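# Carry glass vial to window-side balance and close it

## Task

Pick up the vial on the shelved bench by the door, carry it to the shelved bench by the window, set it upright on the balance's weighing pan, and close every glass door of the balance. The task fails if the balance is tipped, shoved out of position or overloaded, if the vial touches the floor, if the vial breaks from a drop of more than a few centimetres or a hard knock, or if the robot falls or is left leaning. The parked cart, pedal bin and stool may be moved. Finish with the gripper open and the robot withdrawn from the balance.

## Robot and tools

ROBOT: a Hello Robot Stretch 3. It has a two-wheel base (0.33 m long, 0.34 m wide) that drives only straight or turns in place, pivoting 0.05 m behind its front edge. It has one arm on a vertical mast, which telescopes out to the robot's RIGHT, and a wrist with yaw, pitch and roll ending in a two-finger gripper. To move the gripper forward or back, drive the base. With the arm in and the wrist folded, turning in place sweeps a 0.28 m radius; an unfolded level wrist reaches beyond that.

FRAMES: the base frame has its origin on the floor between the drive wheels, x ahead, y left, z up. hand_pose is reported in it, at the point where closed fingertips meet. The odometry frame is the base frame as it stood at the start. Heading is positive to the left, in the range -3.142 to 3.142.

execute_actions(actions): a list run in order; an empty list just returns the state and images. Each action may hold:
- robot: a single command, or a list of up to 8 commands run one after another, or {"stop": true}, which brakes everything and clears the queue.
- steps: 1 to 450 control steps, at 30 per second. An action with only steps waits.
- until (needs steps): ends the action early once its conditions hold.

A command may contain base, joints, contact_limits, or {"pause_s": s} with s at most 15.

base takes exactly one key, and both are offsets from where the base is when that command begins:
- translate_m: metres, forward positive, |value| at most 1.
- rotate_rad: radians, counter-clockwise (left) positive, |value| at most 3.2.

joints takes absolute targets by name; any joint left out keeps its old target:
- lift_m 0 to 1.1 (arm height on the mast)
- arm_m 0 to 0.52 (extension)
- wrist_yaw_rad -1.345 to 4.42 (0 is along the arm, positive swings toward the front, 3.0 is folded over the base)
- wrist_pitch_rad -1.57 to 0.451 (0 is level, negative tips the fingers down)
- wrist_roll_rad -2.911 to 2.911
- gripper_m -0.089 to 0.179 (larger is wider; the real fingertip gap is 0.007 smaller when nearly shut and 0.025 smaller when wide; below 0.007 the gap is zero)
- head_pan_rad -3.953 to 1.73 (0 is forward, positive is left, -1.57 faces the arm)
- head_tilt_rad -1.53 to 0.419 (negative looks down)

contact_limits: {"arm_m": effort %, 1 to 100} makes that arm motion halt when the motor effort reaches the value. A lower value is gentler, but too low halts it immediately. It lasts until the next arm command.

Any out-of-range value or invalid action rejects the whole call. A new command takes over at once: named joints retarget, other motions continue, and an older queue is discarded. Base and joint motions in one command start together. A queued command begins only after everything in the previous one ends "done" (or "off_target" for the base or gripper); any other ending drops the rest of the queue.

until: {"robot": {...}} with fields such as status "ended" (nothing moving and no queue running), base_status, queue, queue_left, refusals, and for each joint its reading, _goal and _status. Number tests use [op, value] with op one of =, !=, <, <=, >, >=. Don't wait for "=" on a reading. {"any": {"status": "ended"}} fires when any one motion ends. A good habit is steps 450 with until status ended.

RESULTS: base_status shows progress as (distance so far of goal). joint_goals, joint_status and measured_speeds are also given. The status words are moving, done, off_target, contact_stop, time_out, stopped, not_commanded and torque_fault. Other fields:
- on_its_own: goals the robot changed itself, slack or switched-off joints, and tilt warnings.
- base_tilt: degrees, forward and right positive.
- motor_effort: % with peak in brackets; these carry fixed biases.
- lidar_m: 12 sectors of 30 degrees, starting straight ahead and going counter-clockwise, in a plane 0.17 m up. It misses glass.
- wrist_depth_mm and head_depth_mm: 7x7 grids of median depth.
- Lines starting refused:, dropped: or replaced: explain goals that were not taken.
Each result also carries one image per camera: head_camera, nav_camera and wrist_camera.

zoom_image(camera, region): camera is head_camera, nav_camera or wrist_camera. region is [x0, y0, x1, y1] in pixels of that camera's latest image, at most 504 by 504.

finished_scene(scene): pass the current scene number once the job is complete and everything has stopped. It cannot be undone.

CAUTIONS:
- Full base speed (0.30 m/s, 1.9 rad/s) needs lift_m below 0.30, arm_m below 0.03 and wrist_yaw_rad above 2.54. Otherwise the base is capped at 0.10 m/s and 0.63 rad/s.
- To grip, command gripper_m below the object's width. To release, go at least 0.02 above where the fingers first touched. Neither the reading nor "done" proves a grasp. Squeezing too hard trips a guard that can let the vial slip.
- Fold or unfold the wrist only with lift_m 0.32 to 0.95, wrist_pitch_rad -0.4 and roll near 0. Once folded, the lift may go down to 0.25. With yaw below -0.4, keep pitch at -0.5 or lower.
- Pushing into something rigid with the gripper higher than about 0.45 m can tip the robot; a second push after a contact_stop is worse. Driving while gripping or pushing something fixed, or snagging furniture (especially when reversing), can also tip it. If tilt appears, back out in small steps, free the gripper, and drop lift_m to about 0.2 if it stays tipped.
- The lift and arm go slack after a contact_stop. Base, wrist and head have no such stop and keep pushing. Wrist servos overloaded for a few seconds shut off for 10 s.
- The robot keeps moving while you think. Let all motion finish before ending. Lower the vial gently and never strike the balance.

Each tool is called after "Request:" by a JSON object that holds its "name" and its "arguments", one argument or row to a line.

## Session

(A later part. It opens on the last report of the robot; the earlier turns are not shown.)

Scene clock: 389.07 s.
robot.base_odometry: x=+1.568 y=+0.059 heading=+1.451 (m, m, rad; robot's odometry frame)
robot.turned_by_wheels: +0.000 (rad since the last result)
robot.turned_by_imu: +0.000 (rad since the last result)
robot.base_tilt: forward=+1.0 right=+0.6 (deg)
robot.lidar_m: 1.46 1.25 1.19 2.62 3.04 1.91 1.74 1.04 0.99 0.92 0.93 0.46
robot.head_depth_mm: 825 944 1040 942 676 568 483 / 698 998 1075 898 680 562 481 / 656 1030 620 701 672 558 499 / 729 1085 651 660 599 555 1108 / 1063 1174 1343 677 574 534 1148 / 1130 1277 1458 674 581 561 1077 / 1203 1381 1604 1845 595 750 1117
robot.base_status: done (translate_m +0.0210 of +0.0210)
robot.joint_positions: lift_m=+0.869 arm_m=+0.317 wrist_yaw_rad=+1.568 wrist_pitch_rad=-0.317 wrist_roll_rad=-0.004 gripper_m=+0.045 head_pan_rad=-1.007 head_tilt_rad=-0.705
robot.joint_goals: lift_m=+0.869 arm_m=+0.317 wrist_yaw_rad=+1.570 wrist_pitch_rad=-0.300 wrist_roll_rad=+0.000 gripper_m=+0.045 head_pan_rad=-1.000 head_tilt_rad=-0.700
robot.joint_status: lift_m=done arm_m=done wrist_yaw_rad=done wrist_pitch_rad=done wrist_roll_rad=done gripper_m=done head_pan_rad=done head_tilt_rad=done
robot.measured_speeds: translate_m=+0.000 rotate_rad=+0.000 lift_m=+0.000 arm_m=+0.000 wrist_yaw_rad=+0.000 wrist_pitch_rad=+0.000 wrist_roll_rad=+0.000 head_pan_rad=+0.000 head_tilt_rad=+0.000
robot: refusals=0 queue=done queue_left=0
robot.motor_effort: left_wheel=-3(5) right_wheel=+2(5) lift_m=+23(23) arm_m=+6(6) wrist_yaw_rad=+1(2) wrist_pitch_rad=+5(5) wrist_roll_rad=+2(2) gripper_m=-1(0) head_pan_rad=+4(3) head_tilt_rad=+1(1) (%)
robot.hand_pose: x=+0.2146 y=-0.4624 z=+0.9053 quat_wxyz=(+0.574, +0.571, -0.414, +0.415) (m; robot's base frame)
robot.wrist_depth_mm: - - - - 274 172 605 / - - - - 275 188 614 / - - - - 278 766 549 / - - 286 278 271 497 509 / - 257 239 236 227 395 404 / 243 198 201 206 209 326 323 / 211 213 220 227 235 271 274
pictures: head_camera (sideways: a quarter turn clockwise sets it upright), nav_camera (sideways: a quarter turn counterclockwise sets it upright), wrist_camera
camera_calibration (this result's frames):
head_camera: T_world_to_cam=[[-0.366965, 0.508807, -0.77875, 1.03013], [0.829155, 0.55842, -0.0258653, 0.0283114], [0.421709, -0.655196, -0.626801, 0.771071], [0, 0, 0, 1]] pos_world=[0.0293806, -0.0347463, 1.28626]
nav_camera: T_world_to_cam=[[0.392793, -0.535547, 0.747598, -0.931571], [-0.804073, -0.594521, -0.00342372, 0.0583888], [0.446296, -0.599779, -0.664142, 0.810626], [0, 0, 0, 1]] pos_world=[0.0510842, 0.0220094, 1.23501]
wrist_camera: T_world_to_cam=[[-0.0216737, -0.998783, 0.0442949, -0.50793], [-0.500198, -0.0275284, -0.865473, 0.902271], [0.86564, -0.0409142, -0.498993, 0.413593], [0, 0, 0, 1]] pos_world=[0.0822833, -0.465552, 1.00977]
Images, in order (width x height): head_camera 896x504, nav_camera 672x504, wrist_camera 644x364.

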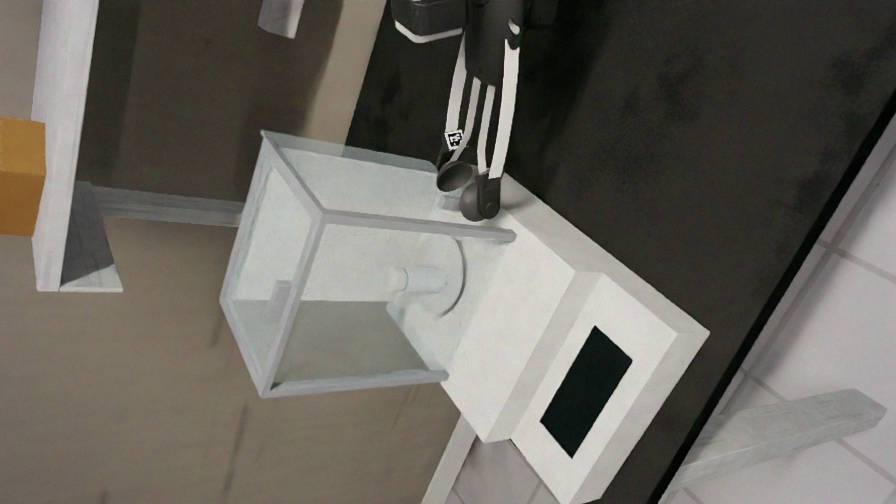

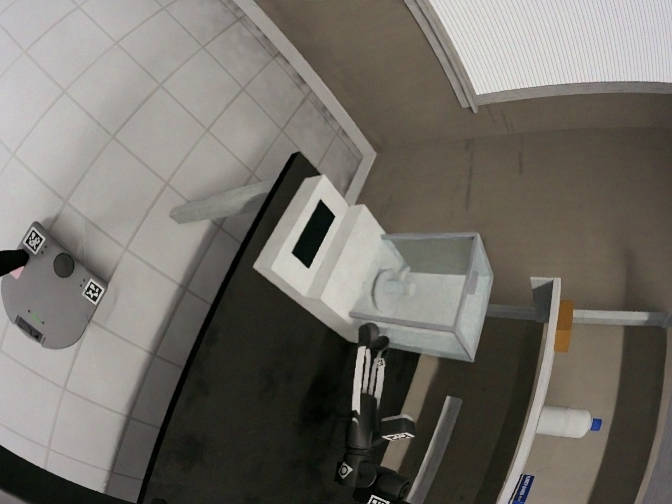

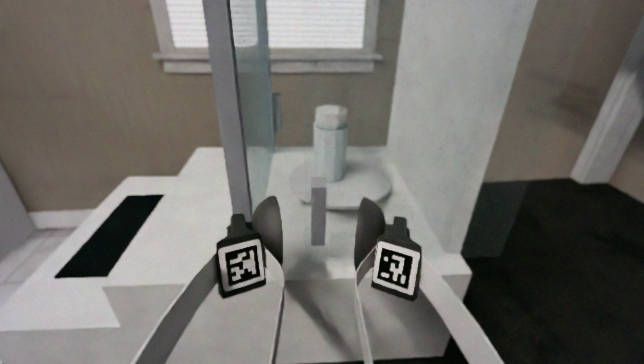

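Request:
{"name": "execute_actions", "arguments": {
  "actions": [
    {"robot": [{"joints": {"arm_m": 0.266}, "contact_limits": {"arm_m": 13}}], "steps": 450, "until": {"robot": {"status": "ended"}}}
  ]
}}

Request:
{"name": "zoom_image", "arguments": {
  "camera": "wrist_camera",
  "region": [200, 60, 440, 300]
}}

Scene clock: 392.90 s.
robot.base_odometry: x=+1.568 y=+0.059 heading=+1.451 (m, m, rad; robot's odometry frame)
robot.turned_by_wheels: +0.000 (rad since the last result)
robot.turned_by_imu: +0.000 (rad since the last result)
robot.base_tilt: forward=+0.8 right=+0.6 (deg)
robot.lidar_m: 1.46 1.25 1.19 2.63 3.04 1.92 1.74 1.04 0.98 0.92 0.94 0.47
robot.head_depth_mm: 822 942 1031 947 646 567 484 / 703 992 1083 894 661 563 481 / 657 1029 620 701 671 559 499 / 727 1084 649 660 596 554 1113 / 1062 1176 1350 678 573 534 1154 / 1133 1273 1464 675 582 563 1083 / 1207 1373 1596 1855 596 750 1113
robot.base_status: done (translate_m +0.0210 of +0.0210)
robot.joint_positions: lift_m=+0.869 arm_m=+0.266 wrist_yaw_rad=+1.562 wrist_pitch_rad=-0.323 wrist_roll_rad=-0.004 gripper_m=+0.045 head_pan_rad=-1.007 head_tilt_rad=-0.704
robot.joint_goals: lift_m=+0.869 arm_m=+0.266 wrist_yaw_rad=+1.570 wrist_pitch_rad=-0.300 wrist_roll_rad=+0.000 gripper_m=+0.045 head_pan_rad=-1.000 head_tilt_rad=-0.700
robot.joint_status: lift_m=done arm_m=done wrist_yaw_rad=done wrist_pitch_rad=done wrist_roll_rad=done gripper_m=done head_pan_rad=done head_tilt_rad=done
robot.measured_speeds: translate_m=+0.000 rotate_rad=+0.000 lift_m=+0.000 arm_m=+0.000 wrist_yaw_rad=+0.000 wrist_pitch_rad=+0.000 wrist_roll_rad=+0.000 head_pan_rad=+0.000 head_tilt_rad=+0.000
robot: refusals=0 queue=done queue_left=0
robot.motor_effort: left_wheel=-5(8) right_wheel=+4(10) lift_m=+23(24) arm_m=-6(9) wrist_yaw_rad=+7(16) wrist_pitch_rad=+7(8) wrist_roll_rad=+2(2) gripper_m=-2(5) head_pan_rad=+4(3) head_tilt_rad=+2(2) (%)
robot.contact_limits: arm_m 13 (drawing in: default 27, maximum 45; extending or still: default 38, maximum 63)
robot.hand_pose: x=+0.2140 y=-0.4136 z=+0.9039 quat_wxyz=(+0.577, +0.571, -0.414, +0.412) (m; robot's base frame)
robot.wrist_depth_mm: - - - - - 225 163 / - - - - - 224 180 / - - - 366 304 226 488 / - - 330 283 271 228 509 / - 301 254 223 244 227 400 / - 235 202 205 208 214 322 / - 213 220 229 236 262 271
pictures: head_camera (sideways: a quarter turn clockwise sets it upright), nav_camera (sideways: a quarter turn counterclockwise sets it upright), wrist_camera
camera_calibration (this result's frames):
head_camera: T_world_to_cam=[[-0.366882, 0.508652, -0.778891, 1.03032], [0.829146, 0.558432, -0.0258718, 0.0283199], [0.421798, -0.655306, -0.626626, 0.770842], [0, 0, 0, 1]] pos_world=[0.0293832, -0.0347488, 1.28627]
nav_camera: T_world_to_cam=[[0.392714, -0.535397, 0.747747, -0.931765], [-0.80406, -0.594538, -0.00340736, 0.0583675], [0.446388, -0.599895, -0.663975, 0.810408], [0, 0, 0, 1]] pos_world=[0.0510918, 0.0219977, 1.23501]
wrist_camera: T_world_to_cam=[[-0.0275748, -0.998644, 0.0441617, -0.457785], [-0.505378, -0.0241892, -0.862559, 0.901972], [0.862457, -0.0461032, -0.504026, 0.418512], [0, 0, 0, 1]] pos_world=[0.0822649, -0.416051, 1.00916]
Images, in order (width x height): head_camera 896x504, nav_camera 672x504, wrist_camera 644x364.

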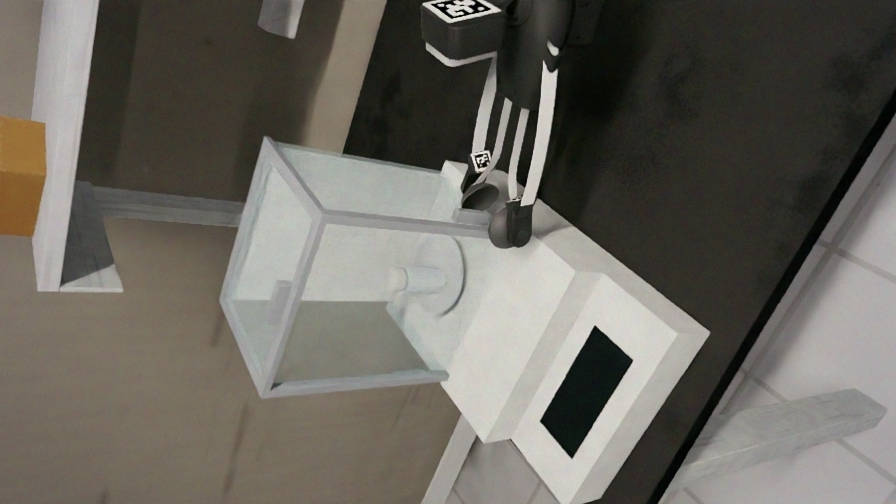

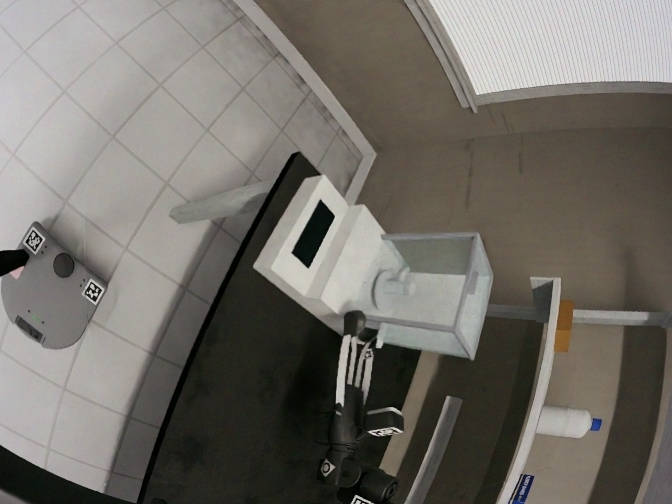

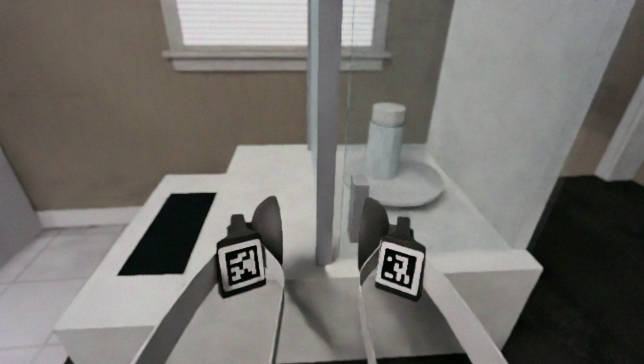

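Region (200, 60, 440, 300) of wrist_camera's 644x364 image, scaled by 2.100.

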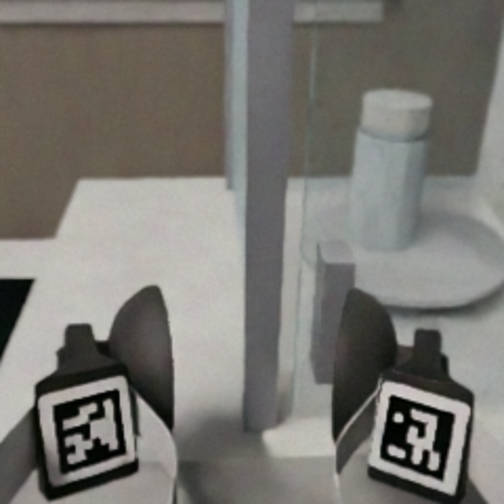

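Request:
{"name": "execute_actions", "arguments": {
  "actions": []
}}

Scene clock: 399.20 s.
robot.base_odometry: x=+1.568 y=+0.059 heading=+1.451 (m, m, rad; robot's odometry frame)
robot.turned_by_wheels: +0.000 (rad since the last result)
robot.turned_by_imu: +0.000 (rad since the last result)
robot.base_tilt: forward=+1.0 right=+0.6 (deg)
robot.lidar_m: 1.45 1.25 1.19 2.63 3.05 1.92 1.74 1.04 0.98 0.92 0.93 0.47
robot.head_depth_mm: 827 943 1033 944 647 568 484 / 702 993 1075 898 662 562 481 / 656 1026 620 701 671 560 499 / 728 1077 651 660 597 555 1106 / 1058 1172 1343 681 573 535 1148 / 1128 1276 1462 675 580 561 1083 / 1205 1372 1605 1857 598 750 1122
robot.base_status: done (translate_m +0.0210 of +0.0210)
robot.joint_positions: lift_m=+0.869 arm_m=+0.266 wrist_yaw_rad=+1.562 wrist_pitch_rad=-0.323 wrist_roll_rad=-0.004 gripper_m=+0.045 head_pan_rad=-1.007 head_tilt_rad=-0.704
robot.joint_goals: lift_m=+0.869 arm_m=+0.266 wrist_yaw_rad=+1.570 wrist_pitch_rad=-0.300 wrist_roll_rad=+0.000 gripper_m=+0.045 head_pan_rad=-1.000 head_tilt_rad=-0.700
robot.joint_status: lift_m=done arm_m=done wrist_yaw_rad=done wrist_pitch_rad=done wrist_roll_rad=done gripper_m=done head_pan_rad=done head_tilt_rad=done
robot.measured_speeds: translate_m=+0.000 rotate_rad=+0.000 lift_m=+0.000 arm_m=+0.000 wrist_yaw_rad=+0.000 wrist_pitch_rad=+0.000 wrist_roll_rad=+0.000 head_pan_rad=+0.000 head_tilt_rad=+0.000
robot: refusals=0 queue=done queue_left=0
robot.motor_effort: left_wheel=-4(4) right_wheel=+4(4) lift_m=+22(23) arm_m=-6(5) wrist_yaw_rad=+7(7) wrist_pitch_rad=+7(7) wrist_roll_rad=+2(2) gripper_m=-2(2) head_pan_rad=+5(4) head_tilt_rad=+2(1) (%)
robot.contact_limits: arm_m 13 (drawing in: default 27, maximum 45; extending or still: default 38, maximum 63)
robot.hand_pose: x=+0.2140 y=-0.4136 z=+0.9039 quat_wxyz=(+0.577, +0.571, -0.414, +0.412) (m; robot's base frame)
robot.wrist_depth_mm: - - - - - 224 161 / - - - - - 224 179 / - - - 366 305 227 494 / - - 333 286 276 230 501 / - 298 256 224 241 227 395 / - 237 201 204 208 213 324 / - 211 221 227 234 260 273
pictures: head_camera (sideways: a quarter turn clockwise sets it upright), nav_camera (sideways: a quarter turn counterclockwise sets it upright), wrist_camera
camera_calibration (this result's frames):
head_camera: T_world_to_cam=[[-0.366882, 0.508652, -0.778891, 1.03032], [0.829146, 0.558433, -0.0258718, 0.0283199], [0.421798, -0.655306, -0.626626, 0.770842], [0, 0, 0, 1]] pos_world=[0.0293832, -0.0347488, 1.28627]
nav_camera: T_world_to_cam=[[0.392715, -0.535397, 0.747747, -0.931765], [-0.80406, -0.594538, -0.00340735, 0.0583674], [0.446389, -0.599895, -0.663975, 0.810407], [0, 0, 0, 1]] pos_world=[0.0510918, 0.0219977, 1.23501]
wrist_camera: T_world_to_cam=[[-0.027575, -0.998644, 0.0441617, -0.457785], [-0.505378, -0.0241891, -0.862559, 0.901972], [0.862457, -0.0461034, -0.504026, 0.418512], [0, 0, 0, 1]] pos_world=[0.0822649, -0.416051, 1.00916]
Images, in order (width x height): head_camera 896x504, nav_camera 672x504, wrist_camera 644x364.

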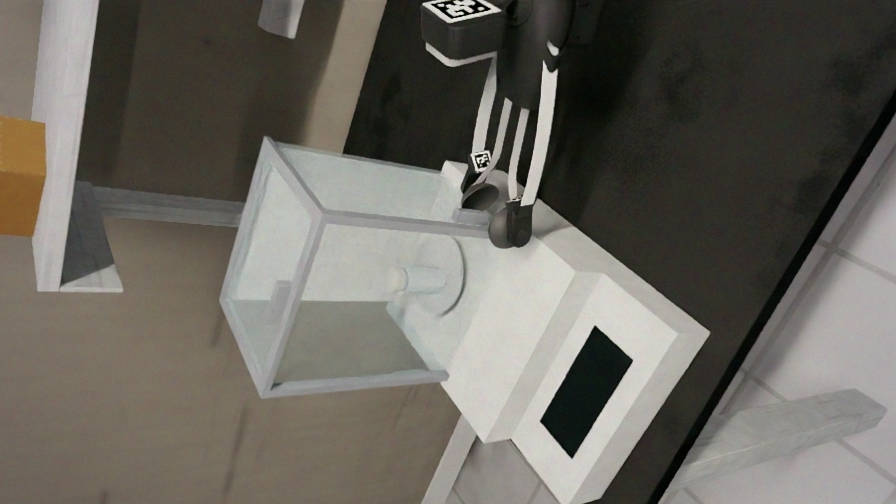

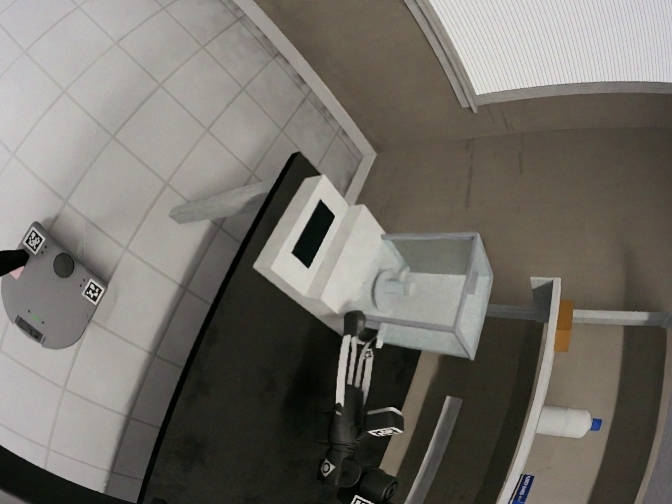

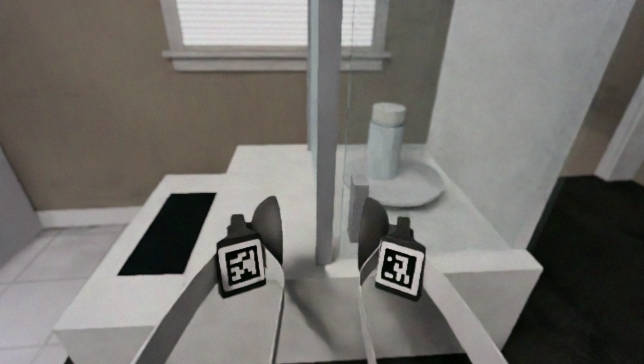

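Request:
{"name": "execute_actions", "arguments": {
  "actions": [
    {"robot": {"joints": {"arm_m": 0.259}, "contact_limits": {"arm_m": 13}}, "steps": 90, "until": {"robot": {"status": "ended"}}},
    {"steps": 10}
  ]
}}

Scene clock: 401.33 s.
robot.base_odometry: x=+1.568 y=+0.059 heading=+1.451 (m, m, rad; robot's odometry frame)
robot.turned_by_wheels: +0.000 (rad since the last result)
robot.turned_by_imu: +0.000 (rad since the last result)
robot.base_tilt: forward=+1.1 right=+0.5 (deg)
robot.lidar_m: 1.46 1.25 1.19 2.63 3.02 1.92 1.74 1.04 0.99 0.92 0.93 0.46
robot.head_depth_mm: 824 944 1038 950 647 568 484 / 702 993 1076 896 660 562 482 / 657 1026 621 700 658 559 501 / 728 1084 650 661 598 555 1111 / 1062 1175 1349 680 573 533 1151 / 1129 1281 1455 674 581 561 1082 / 1205 1369 1605 1841 596 749 1119
robot.base_status: done (translate_m +0.0210 of +0.0210)
robot.joint_positions: lift_m=+0.869 arm_m=+0.259 wrist_yaw_rad=+1.562 wrist_pitch_rad=-0.323 wrist_roll_rad=-0.004 gripper_m=+0.045 head_pan_rad=-1.007 head_tilt_rad=-0.704
robot.joint_goals: lift_m=+0.869 arm_m=+0.259 wrist_yaw_rad=+1.570 wrist_pitch_rad=-0.300 wrist_roll_rad=+0.000 gripper_m=+0.045 head_pan_rad=-1.000 head_tilt_rad=-0.700
robot.joint_status: lift_m=done arm_m=done wrist_yaw_rad=done wrist_pitch_rad=done wrist_roll_rad=done gripper_m=done head_pan_rad=done head_tilt_rad=done
robot.measured_speeds: translate_m=+0.000 rotate_rad=+0.000 lift_m=+0.000 arm_m=+0.000 wrist_yaw_rad=+0.000 wrist_pitch_rad=+0.000 wrist_roll_rad=+0.000 head_pan_rad=+0.000 head_tilt_rad=+0.000
robot: refusals=0 queue=done queue_left=0
robot.motor_effort: left_wheel=-4(4) right_wheel=+4(4) lift_m=+23(23) arm_m=-6(5) wrist_yaw_rad=+6(7) wrist_pitch_rad=+7(7) wrist_roll_rad=+2(2) gripper_m=-1(1) head_pan_rad=+4(3) head_tilt_rad=+2(1) (%)
robot.contact_limits: arm_m 13 (drawing in: default 27, maximum 45; extending or still: default 38, maximum 63)
robot.hand_pose: x=+0.2140 y=-0.4066 z=+0.9039 quat_wxyz=(+0.577, +0.571, -0.414, +0.412) (m; robot's base frame)
robot.wrist_depth_mm: - - - - - 236 162 / - - - - - 236 178 / - - - 371 351 236 482 / - - 339 287 275 236 489 / - 301 278 222 242 225 401 / - 235 201 207 209 211 324 / - 212 219 227 234 254 269
pictures: head_camera (sideways: a quarter turn clockwise sets it upright), nav_camera (sideways: a quarter turn counterclockwise sets it upright), wrist_camera
camera_calibration (this result's frames):
head_camera: T_world_to_cam=[[-0.366882, 0.508652, -0.778891, 1.03032], [0.829146, 0.558433, -0.0258718, 0.0283199], [0.421798, -0.655306, -0.626626, 0.770842], [0, 0, 0, 1]] pos_world=[0.0293832, -0.0347488, 1.28627]
nav_camera: T_world_to_cam=[[0.392714, -0.535397, 0.747747, -0.931765], [-0.80406, -0.594538, -0.00340735, 0.0583674], [0.446389, -0.599895, -0.663975, 0.810407], [0, 0, 0, 1]] pos_world=[0.0510918, 0.0219977, 1.23501]
wrist_camera: T_world_to_cam=[[-0.0275748, -0.998644, 0.0441616, -0.450795], [-0.505378, -0.0241891, -0.862559, 0.902141], [0.862457, -0.0461032, -0.504025, 0.418834], [0, 0, 0, 1]] pos_world=[0.0822649, -0.409052, 1.00916]
Images, in order (width x height): head_camera 896x504, nav_camera 672x504, wrist_camera 644x364.

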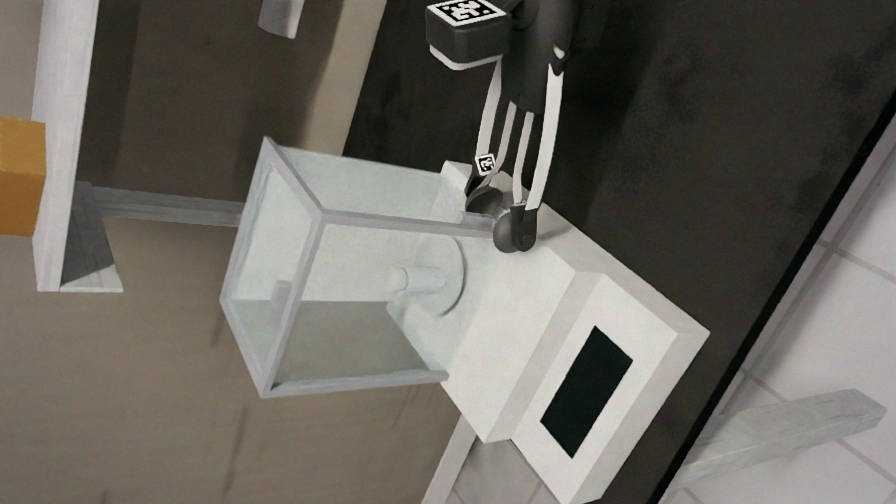

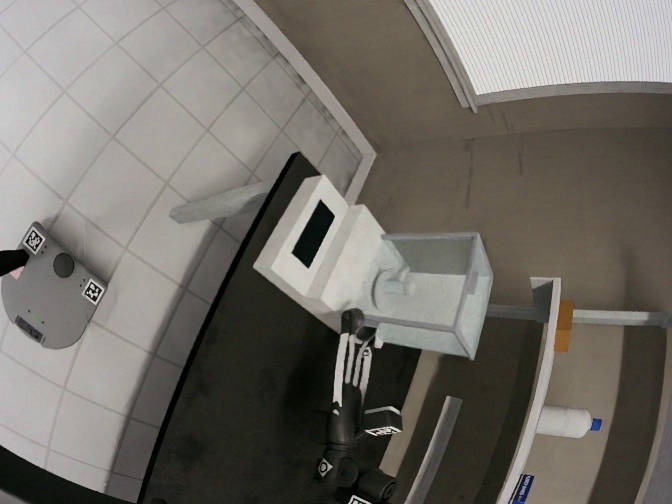

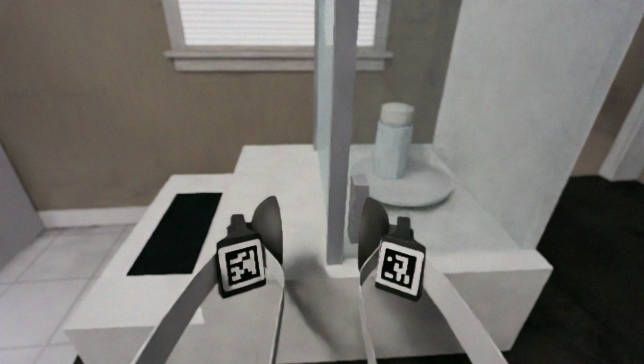

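Request:
{"name": "execute_actions", "arguments": {
  "actions": [
    {"robot": {"joints": {"arm_m": 0.254}, "contact_limits": {"arm_m": 13}}, "steps": 90, "until": {"robot": {"status": "ended"}}},
    {"steps": 10}
  ]
}}

Scene clock: 403.30 s.
robot.base_odometry: x=+1.568 y=+0.059 heading=+1.451 (m, m, rad; robot's odometry frame)
robot.turned_by_wheels: +0.000 (rad since the last result)
robot.turned_by_imu: +0.000 (rad since the last result)
robot.base_tilt: forward=+1.0 right=+0.7 (deg)
robot.lidar_m: 1.46 1.25 1.19 2.63 3.03 1.92 1.74 1.04 0.98 0.92 0.94 0.46
robot.head_depth_mm: 825 941 1036 948 645 567 484 / 703 995 1077 866 662 563 481 / 658 1030 620 698 656 561 499 / 727 1083 648 660 594 554 1108 / 1059 1167 1340 681 572 535 1149 / 1125 1273 1448 675 580 562 1079 / 1198 1370 1607 1861 597 750 1116
robot.base_status: done (translate_m +0.0210 of +0.0210)
robot.joint_positions: lift_m=+0.869 arm_m=+0.254 wrist_yaw_rad=+1.562 wrist_pitch_rad=-0.323 wrist_roll_rad=-0.004 gripper_m=+0.045 head_pan_rad=-1.007 head_tilt_rad=-0.704
robot.joint_goals: lift_m=+0.869 arm_m=+0.254 wrist_yaw_rad=+1.570 wrist_pitch_rad=-0.300 wrist_roll_rad=+0.000 gripper_m=+0.045 head_pan_rad=-1.000 head_tilt_rad=-0.700
robot.joint_status: lift_m=done arm_m=done wrist_yaw_rad=done wrist_pitch_rad=done wrist_roll_rad=done gripper_m=done head_pan_rad=done head_tilt_rad=done
robot.measured_speeds: translate_m=+0.000 rotate_rad=+0.000 lift_m=+0.000 arm_m=+0.000 wrist_yaw_rad=+0.000 wrist_pitch_rad=+0.000 wrist_roll_rad=+0.000 head_pan_rad=+0.000 head_tilt_rad=+0.000
robot: refusals=0 queue=done queue_left=0
robot.motor_effort: left_wheel=-4(4) right_wheel=+4(4) lift_m=+23(23) arm_m=-6(7) wrist_yaw_rad=+7(7) wrist_pitch_rad=+7(7) wrist_roll_rad=+2(2) gripper_m=-2(2) head_pan_rad=+4(4) head_tilt_rad=+2(1) (%)
robot.contact_limits: arm_m 13 (drawing in: default 27, maximum 45; extending or still: default 38, maximum 63)
robot.hand_pose: x=+0.2140 y=-0.4017 z=+0.9039 quat_wxyz=(+0.577, +0.571, -0.414, +0.412) (m; robot's base frame)
robot.wrist_depth_mm: - - - - - 242 168 / - - - - - 242 183 / - - - - 329 244 481 / - - 340 284 273 244 502 / - 315 289 214 242 227 398 / - 236 201 204 210 212 321 / - 213 220 226 236 255 269
pictures: head_camera (sideways: a quarter turn clockwise sets it upright), nav_camera (sideways: a quarter turn counterclockwise sets it upright), wrist_camera
camera_calibration (this result's frames):
head_camera: T_world_to_cam=[[-0.366882, 0.508652, -0.778891, 1.03032], [0.829146, 0.558432, -0.0258718, 0.0283199], [0.421798, -0.655306, -0.626626, 0.770842], [0, 0, 0, 1]] pos_world=[0.0293832, -0.0347488, 1.28627]
nav_camera: T_world_to_cam=[[0.392714, -0.535397, 0.747747, -0.931765], [-0.80406, -0.594538, -0.00340736, 0.0583674], [0.446389, -0.599895, -0.663975, 0.810407], [0, 0, 0, 1]] pos_world=[0.0510918, 0.0219977, 1.23501]
wrist_camera: T_world_to_cam=[[-0.0278449, -0.998644, 0.0439889, -0.445684], [-0.505383, -0.0239034, -0.862564, 0.90238], [0.862446, -0.0462492, -0.504032, 0.419011], [0, 0, 0, 1]] pos_world=[0.0822636, -0.40413, 1.00916]
Images, in order (width x height): head_camera 896x504, nav_camera 672x504, wrist_camera 644x364.

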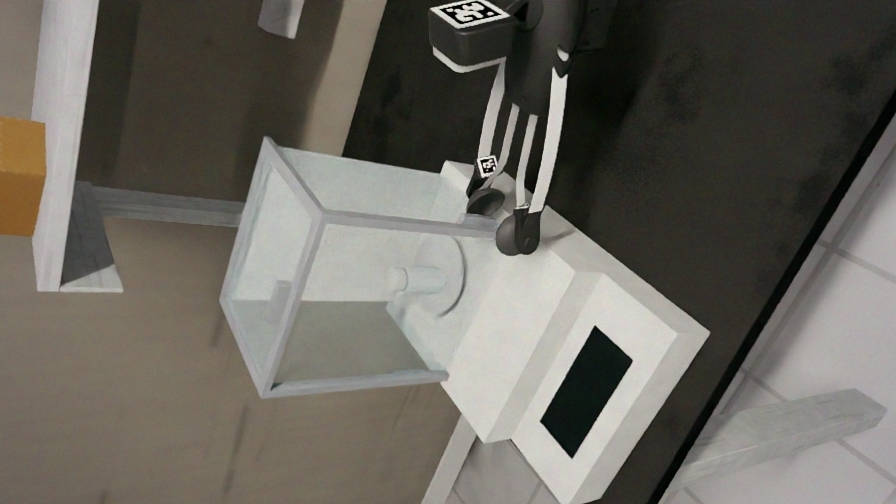

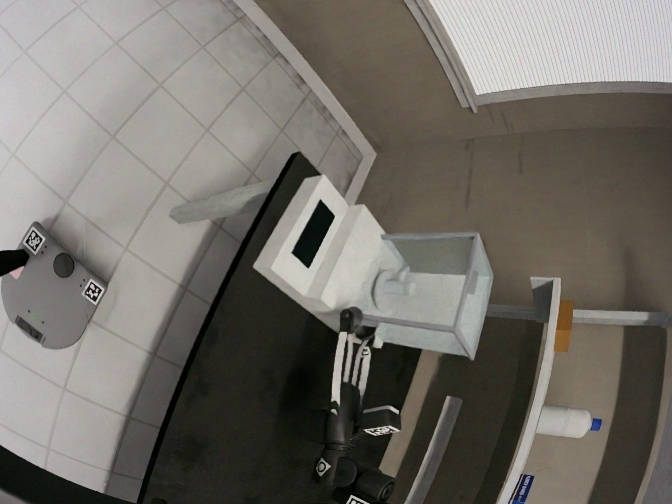

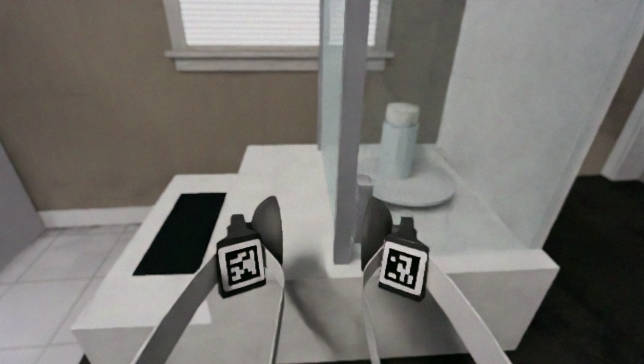

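Request:
{"name": "zoom_image", "arguments": {
  "camera": "wrist_camera",
  "region": [280, 80, 480, 300]
}}

Region (280, 80, 480, 300) of wrist_camera's 644x364 image, scaled by 2.291; it fills the left 458 columns of this view, and the rest is white.

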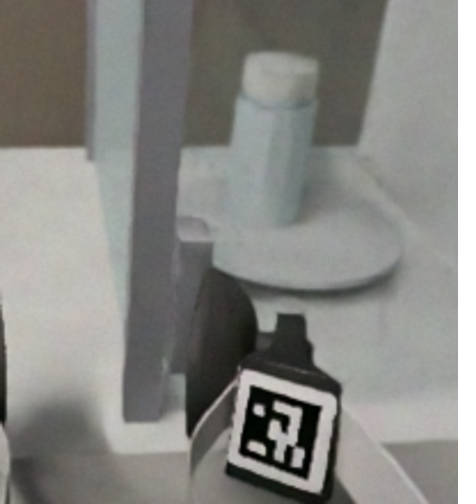

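Request:
{"name": "execute_actions", "arguments": {
  "actions": [
    {"robot": {"joints": {"arm_m": 0.250}, "contact_limits": {"arm_m": 13}}, "steps": 90, "until": {"robot": {"status": "ended"}}},
    {"steps": 10}
  ]
}}

Request:
{"name": "zoom_image", "arguments": {
  "camera": "wrist_camera",
  "region": [280, 80, 480, 300]
}}

Scene clock: 406.97 s.
robot.base_odometry: x=+1.568 y=+0.059 heading=+1.451 (m, m, rad; robot's odometry frame)
robot.turned_by_wheels: +0.000 (rad since the last result)
robot.turned_by_imu: +0.000 (rad since the last result)
robot.base_tilt: forward=+1.0 right=+0.8 (deg)
robot.lidar_m: 1.46 1.25 1.19 2.62 3.03 1.92 1.74 1.04 0.99 0.92 0.94 0.46
robot.head_depth_mm: 826 942 1036 946 639 568 483 / 702 992 1080 867 661 564 482 / 658 1034 619 698 656 558 499 / 729 1084 650 660 596 555 1115 / 1064 1168 1350 678 573 534 1149 / 1128 1275 1451 674 582 562 1075 / 1198 1374 1604 1855 596 749 1121
robot.base_status: done (translate_m +0.0210 of +0.0210)
robot.joint_positions: lift_m=+0.869 arm_m=+0.251 wrist_yaw_rad=+1.556 wrist_pitch_rad=-0.323 wrist_roll_rad=-0.003 gripper_m=+0.045 head_pan_rad=-1.007 head_tilt_rad=-0.704
robot.joint_goals: lift_m=+0.869 arm_m=+0.250 wrist_yaw_rad=+1.570 wrist_pitch_rad=-0.300 wrist_roll_rad=+0.000 gripper_m=+0.045 head_pan_rad=-1.000 head_tilt_rad=-0.700
robot.joint_status: lift_m=done arm_m=done wrist_yaw_rad=done wrist_pitch_rad=done wrist_roll_rad=done gripper_m=done head_pan_rad=done head_tilt_rad=done
robot.measured_speeds: translate_m=+0.000 rotate_rad=+0.000 lift_m=+0.000 arm_m=+0.000 wrist_yaw_rad=+0.000 wrist_pitch_rad=+0.000 wrist_roll_rad=+0.000 head_pan_rad=+0.000 head_tilt_rad=+0.000
robot: refusals=0 queue=done queue_left=0
robot.motor_effort: left_wheel=-5(5) right_wheel=+4(5) lift_m=+23(23) arm_m=-7(7) wrist_yaw_rad=+10(12) wrist_pitch_rad=+7(6) wrist_roll_rad=+1(2) gripper_m=-3(2) head_pan_rad=+4(3) head_tilt_rad=+2(2) (%)
robot.contact_limits: arm_m 13 (drawing in: default 27, maximum 45; extending or still: default 38, maximum 63)
robot.hand_pose: x=+0.2140 y=-0.3990 z=+0.9039 quat_wxyz=(+0.578, +0.570, -0.416, +0.410) (m; robot's base frame)
robot.wrist_depth_mm: - - - - - 245 169 / - - - - - 244 178 / - - - 362 332 245 196 / - - 340 289 276 246 491 / - 315 290 223 247 228 396 / - 236 202 204 214 212 326 / - 211 220 225 237 253 271
pictures: head_camera (sideways: a quarter turn clockwise sets it upright), nav_camera (sideways: a quarter turn counterclockwise sets it upright), wrist_camera
camera_calibration (this result's frames):
head_camera: T_world_to_cam=[[-0.366882, 0.508652, -0.778891, 1.03032], [0.829146, 0.558433, -0.0258718, 0.0283199], [0.421798, -0.655306, -0.626626, 0.770842], [0, 0, 0, 1]] pos_world=[0.0293832, -0.0347488, 1.28627]
nav_camera: T_world_to_cam=[[0.392714, -0.535397, 0.747747, -0.931765], [-0.80406, -0.594538, -0.00340735, 0.0583674], [0.446389, -0.599895, -0.663975, 0.810407], [0, 0, 0, 1]] pos_world=[0.0510918, 0.0219977, 1.23501]
wrist_camera: T_world_to_cam=[[-0.0334193, -0.998503, 0.0432942, -0.441122], [-0.5055, -0.0204821, -0.862584, 0.903844], [0.862179, -0.0507121, -0.504059, 0.417449], [0, 0, 0, 1]] pos_world=[0.0822356, -0.400779, 1.00916]
Images, in order (width x height): head_camera 896x504, nav_camera 672x504, wrist_camera 644x364.

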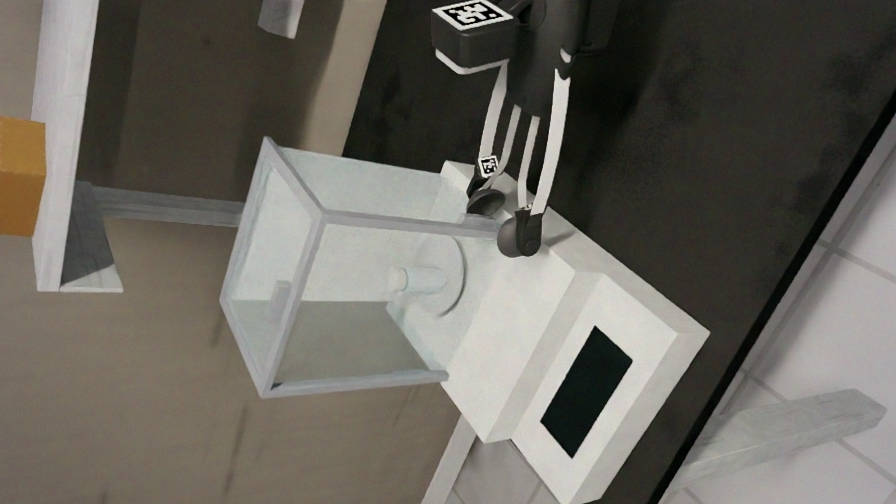

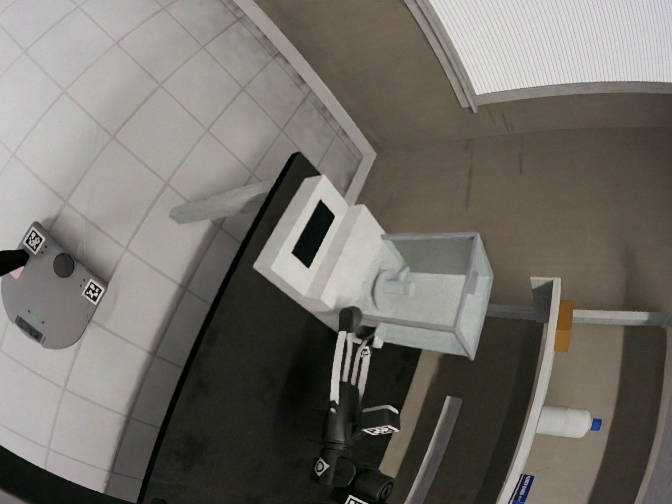

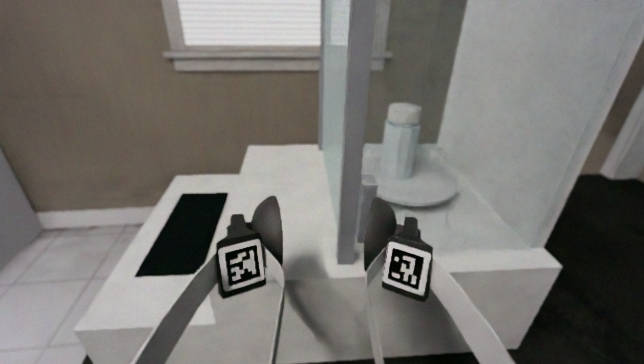

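Region (280, 80, 480, 300) of wrist_camera's 644x364 image, scaled by 2.291; it fills the left 458 columns of this view, and the rest is white.

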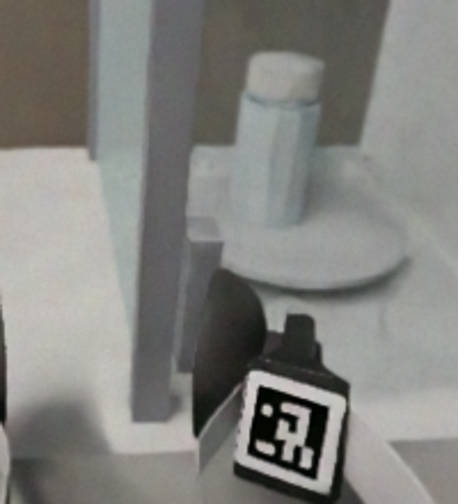

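The door is at its stop. Unload, back off and retract.

Request:
{"name": "execute_actions", "arguments": {
  "actions": [
    {"robot": [{"joints": {"arm_m": 0.260}}, {"base": {"translate_m": -0.12}}, {"joints": {"arm_m": 0.0, "lift_m": 0.95, "head_pan_rad": -0.85, "head_tilt_rad": -0.6}}], "steps": 450, "until": {"robot": {"status": "ended"}}}
  ]
}}

Scene clock: 414.63 s.
robot.base_odometry: x=+1.553 y=-0.060 heading=+1.451 (m, m, rad; robot's odometry frame)
robot.turned_by_wheels: +0.000 (rad since the last result)
robot.turned_by_imu: +0.000 (rad since the last result)
robot.base_tilt: forward=+1.0 right=+0.4 (deg)
robot.lidar_m: 1.58 1.27 1.30 2.89 3.29 1.80 1.62 0.93 1.00 0.93 0.95 0.57
robot.head_depth_mm: 907 971 1051 1017 760 611 511 / 950 1043 1135 1002 757 643 - / 985 1012 1045 750 731 635 - / 1109 1212 724 732 671 611 534 / 1210 1329 1468 789 623 572 1178 / 1309 1463 1643 1792 642 586 1120 / 1433 1601 1773 1992 659 795 1157
robot.base_status: done (translate_m -0.1200 of -0.1200)
robot.joint_positions: lift_m=+0.950 arm_m=+0.000 wrist_yaw_rad=+1.569 wrist_pitch_rad=-0.320 wrist_roll_rad=-0.003 gripper_m=+0.045 head_pan_rad=-0.857 head_tilt_rad=-0.606
robot.joint_goals: lift_m=+0.950 arm_m=+0.000 wrist_yaw_rad=+1.570 wrist_pitch_rad=-0.300 wrist_roll_rad=+0.000 gripper_m=+0.045 head_pan_rad=-0.850 head_tilt_rad=-0.600
robot.joint_status: lift_m=done arm_m=done wrist_yaw_rad=done wrist_pitch_rad=done wrist_roll_rad=done gripper_m=done head_pan_rad=done head_tilt_rad=done
robot.measured_speeds: translate_m=+0.000 rotate_rad=+0.000 lift_m=+0.000 arm_m=+0.000 wrist_yaw_rad=+0.000 wrist_pitch_rad=+0.000 wrist_roll_rad=+0.000 head_pan_rad=+0.000 head_tilt_rad=+0.000
robot: refusals=0 queue=done queue_left=0
robot.motor_effort: left_wheel=-3(8) right_wheel=+2(4) lift_m=+38(43) arm_m=-5(10) wrist_yaw_rad=+2(11) wrist_pitch_rad=+6(7) wrist_roll_rad=+2(2) gripper_m=+0(3) head_pan_rad=+3(20) head_tilt_rad=+3(10) (%)
robot.hand_pose: x=+0.2143 y=-0.1460 z=+0.9850 quat_wxyz=(+0.575, +0.572, -0.413, +0.414) (m; robot's base frame)
robot.wrist_depth_mm: - - - - - - 886 / - - - - - - 447 / - - - - - - 406 / - - - - 514 457 412 / - - - - 426 370 367 / - - - - 393 379 394 / - - - - 362 361 362
pictures: head_camera (sideways: a quarter turn clockwise sets it upright), nav_camera (sideways: a quarter turn counterclockwise sets it upright), wrist_camera
camera_calibration (this result's frames):
head_camera: T_world_to_cam=[[-0.386664, 0.387912, -0.83667, 1.10576], [0.738108, 0.674077, -0.0285862, 0.0324126], [0.552891, -0.628606, -0.546962, 0.666404], [0, 0, 0, 1]] pos_world=[0.0351852, -0.0318809, 1.29058]
nav_camera: T_world_to_cam=[[0.418093, -0.412676, 0.809257, -1.0121], [-0.70616, -0.708042, 0.00376795, 0.0484288], [0.571433, -0.57304, -0.587443, 0.710089], [0, 0, 0, 1]] pos_world=[0.0515821, 0.0235308, 1.236]
wrist_camera: T_world_to_cam=[[-0.0212153, -0.998839, 0.0432463, -0.194568], [-0.502861, -0.0267255, -0.863954, 0.978984], [0.864107, -0.0400759, -0.50171, 0.469705], [0, 0, 0, 1]] pos_world=[0.0822893, -0.149354, 1.08987]
Images, in order (width x height): head_camera 896x504, nav_camera 672x504, wrist_camera 644x364.

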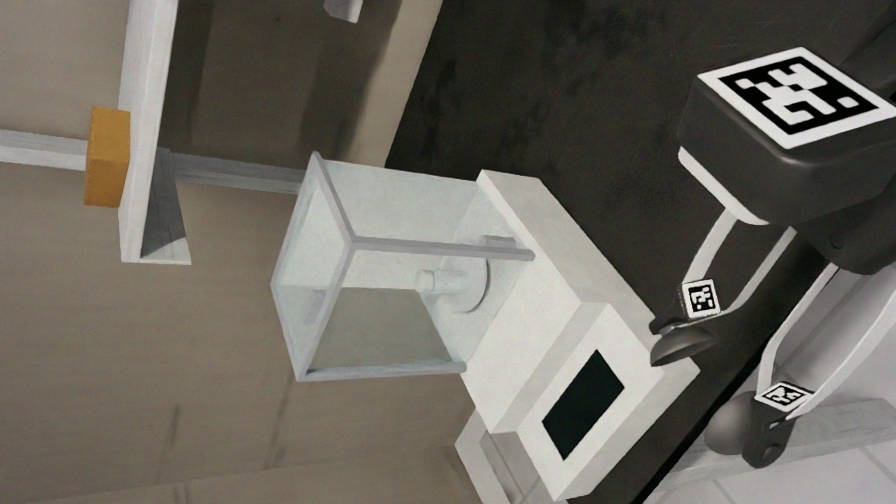

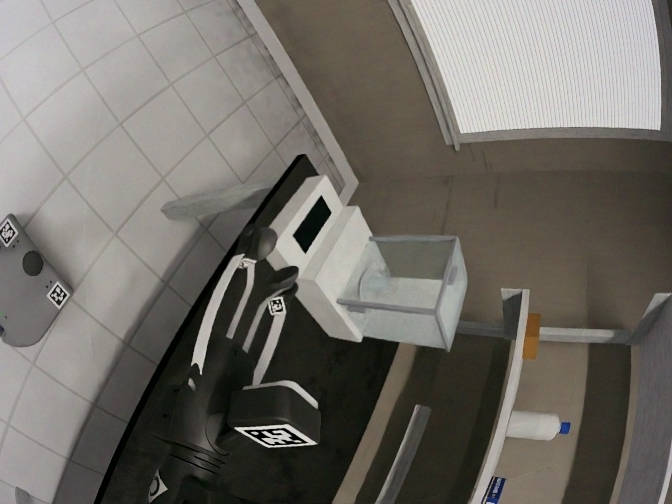

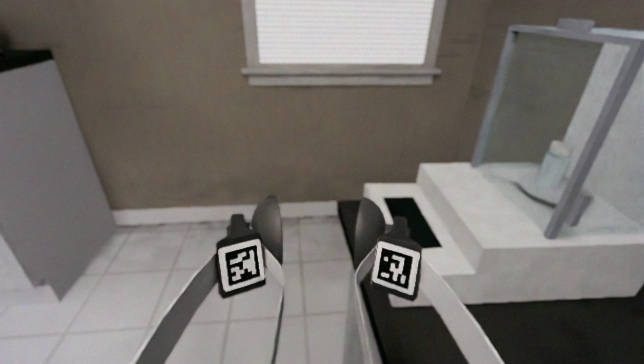

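Request:
{"name": "zoom_image", "arguments": {
  "camera": "head_camera",
  "region": [250, 130, 570, 400]
}}

Region (250, 130, 570, 400) of head_camera's 896x504 image, scaled by 1.575, with more detail than that image has; it fills the top 425 rows of this view, and the rest is white.

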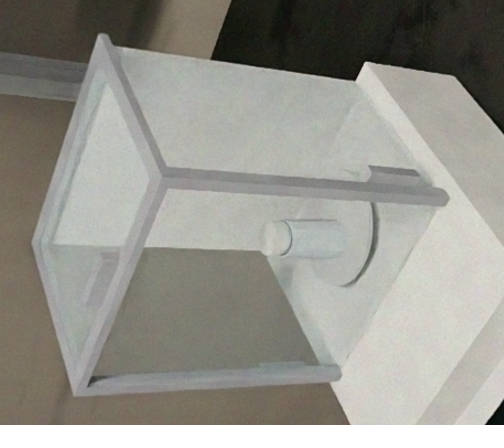

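Request:
{"name": "zoom_image", "arguments": {
  "camera": "head_camera",
  "region": [260, 140, 400, 390]
}}

Region (260, 140, 400, 390) of head_camera's 896x504 image, scaled by 2.016, with more detail than that image has; it fills the left 282 columns of this view, and the rest is white.

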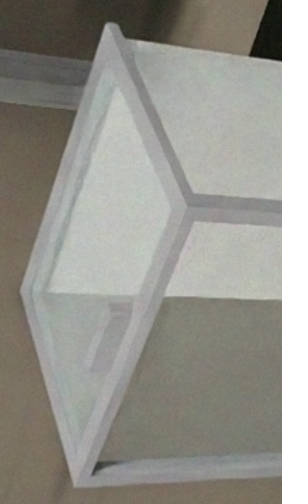

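Request:
{"name": "finished_scene", "arguments": {
  "scene": 1
}}

The scene is finished: the task was done.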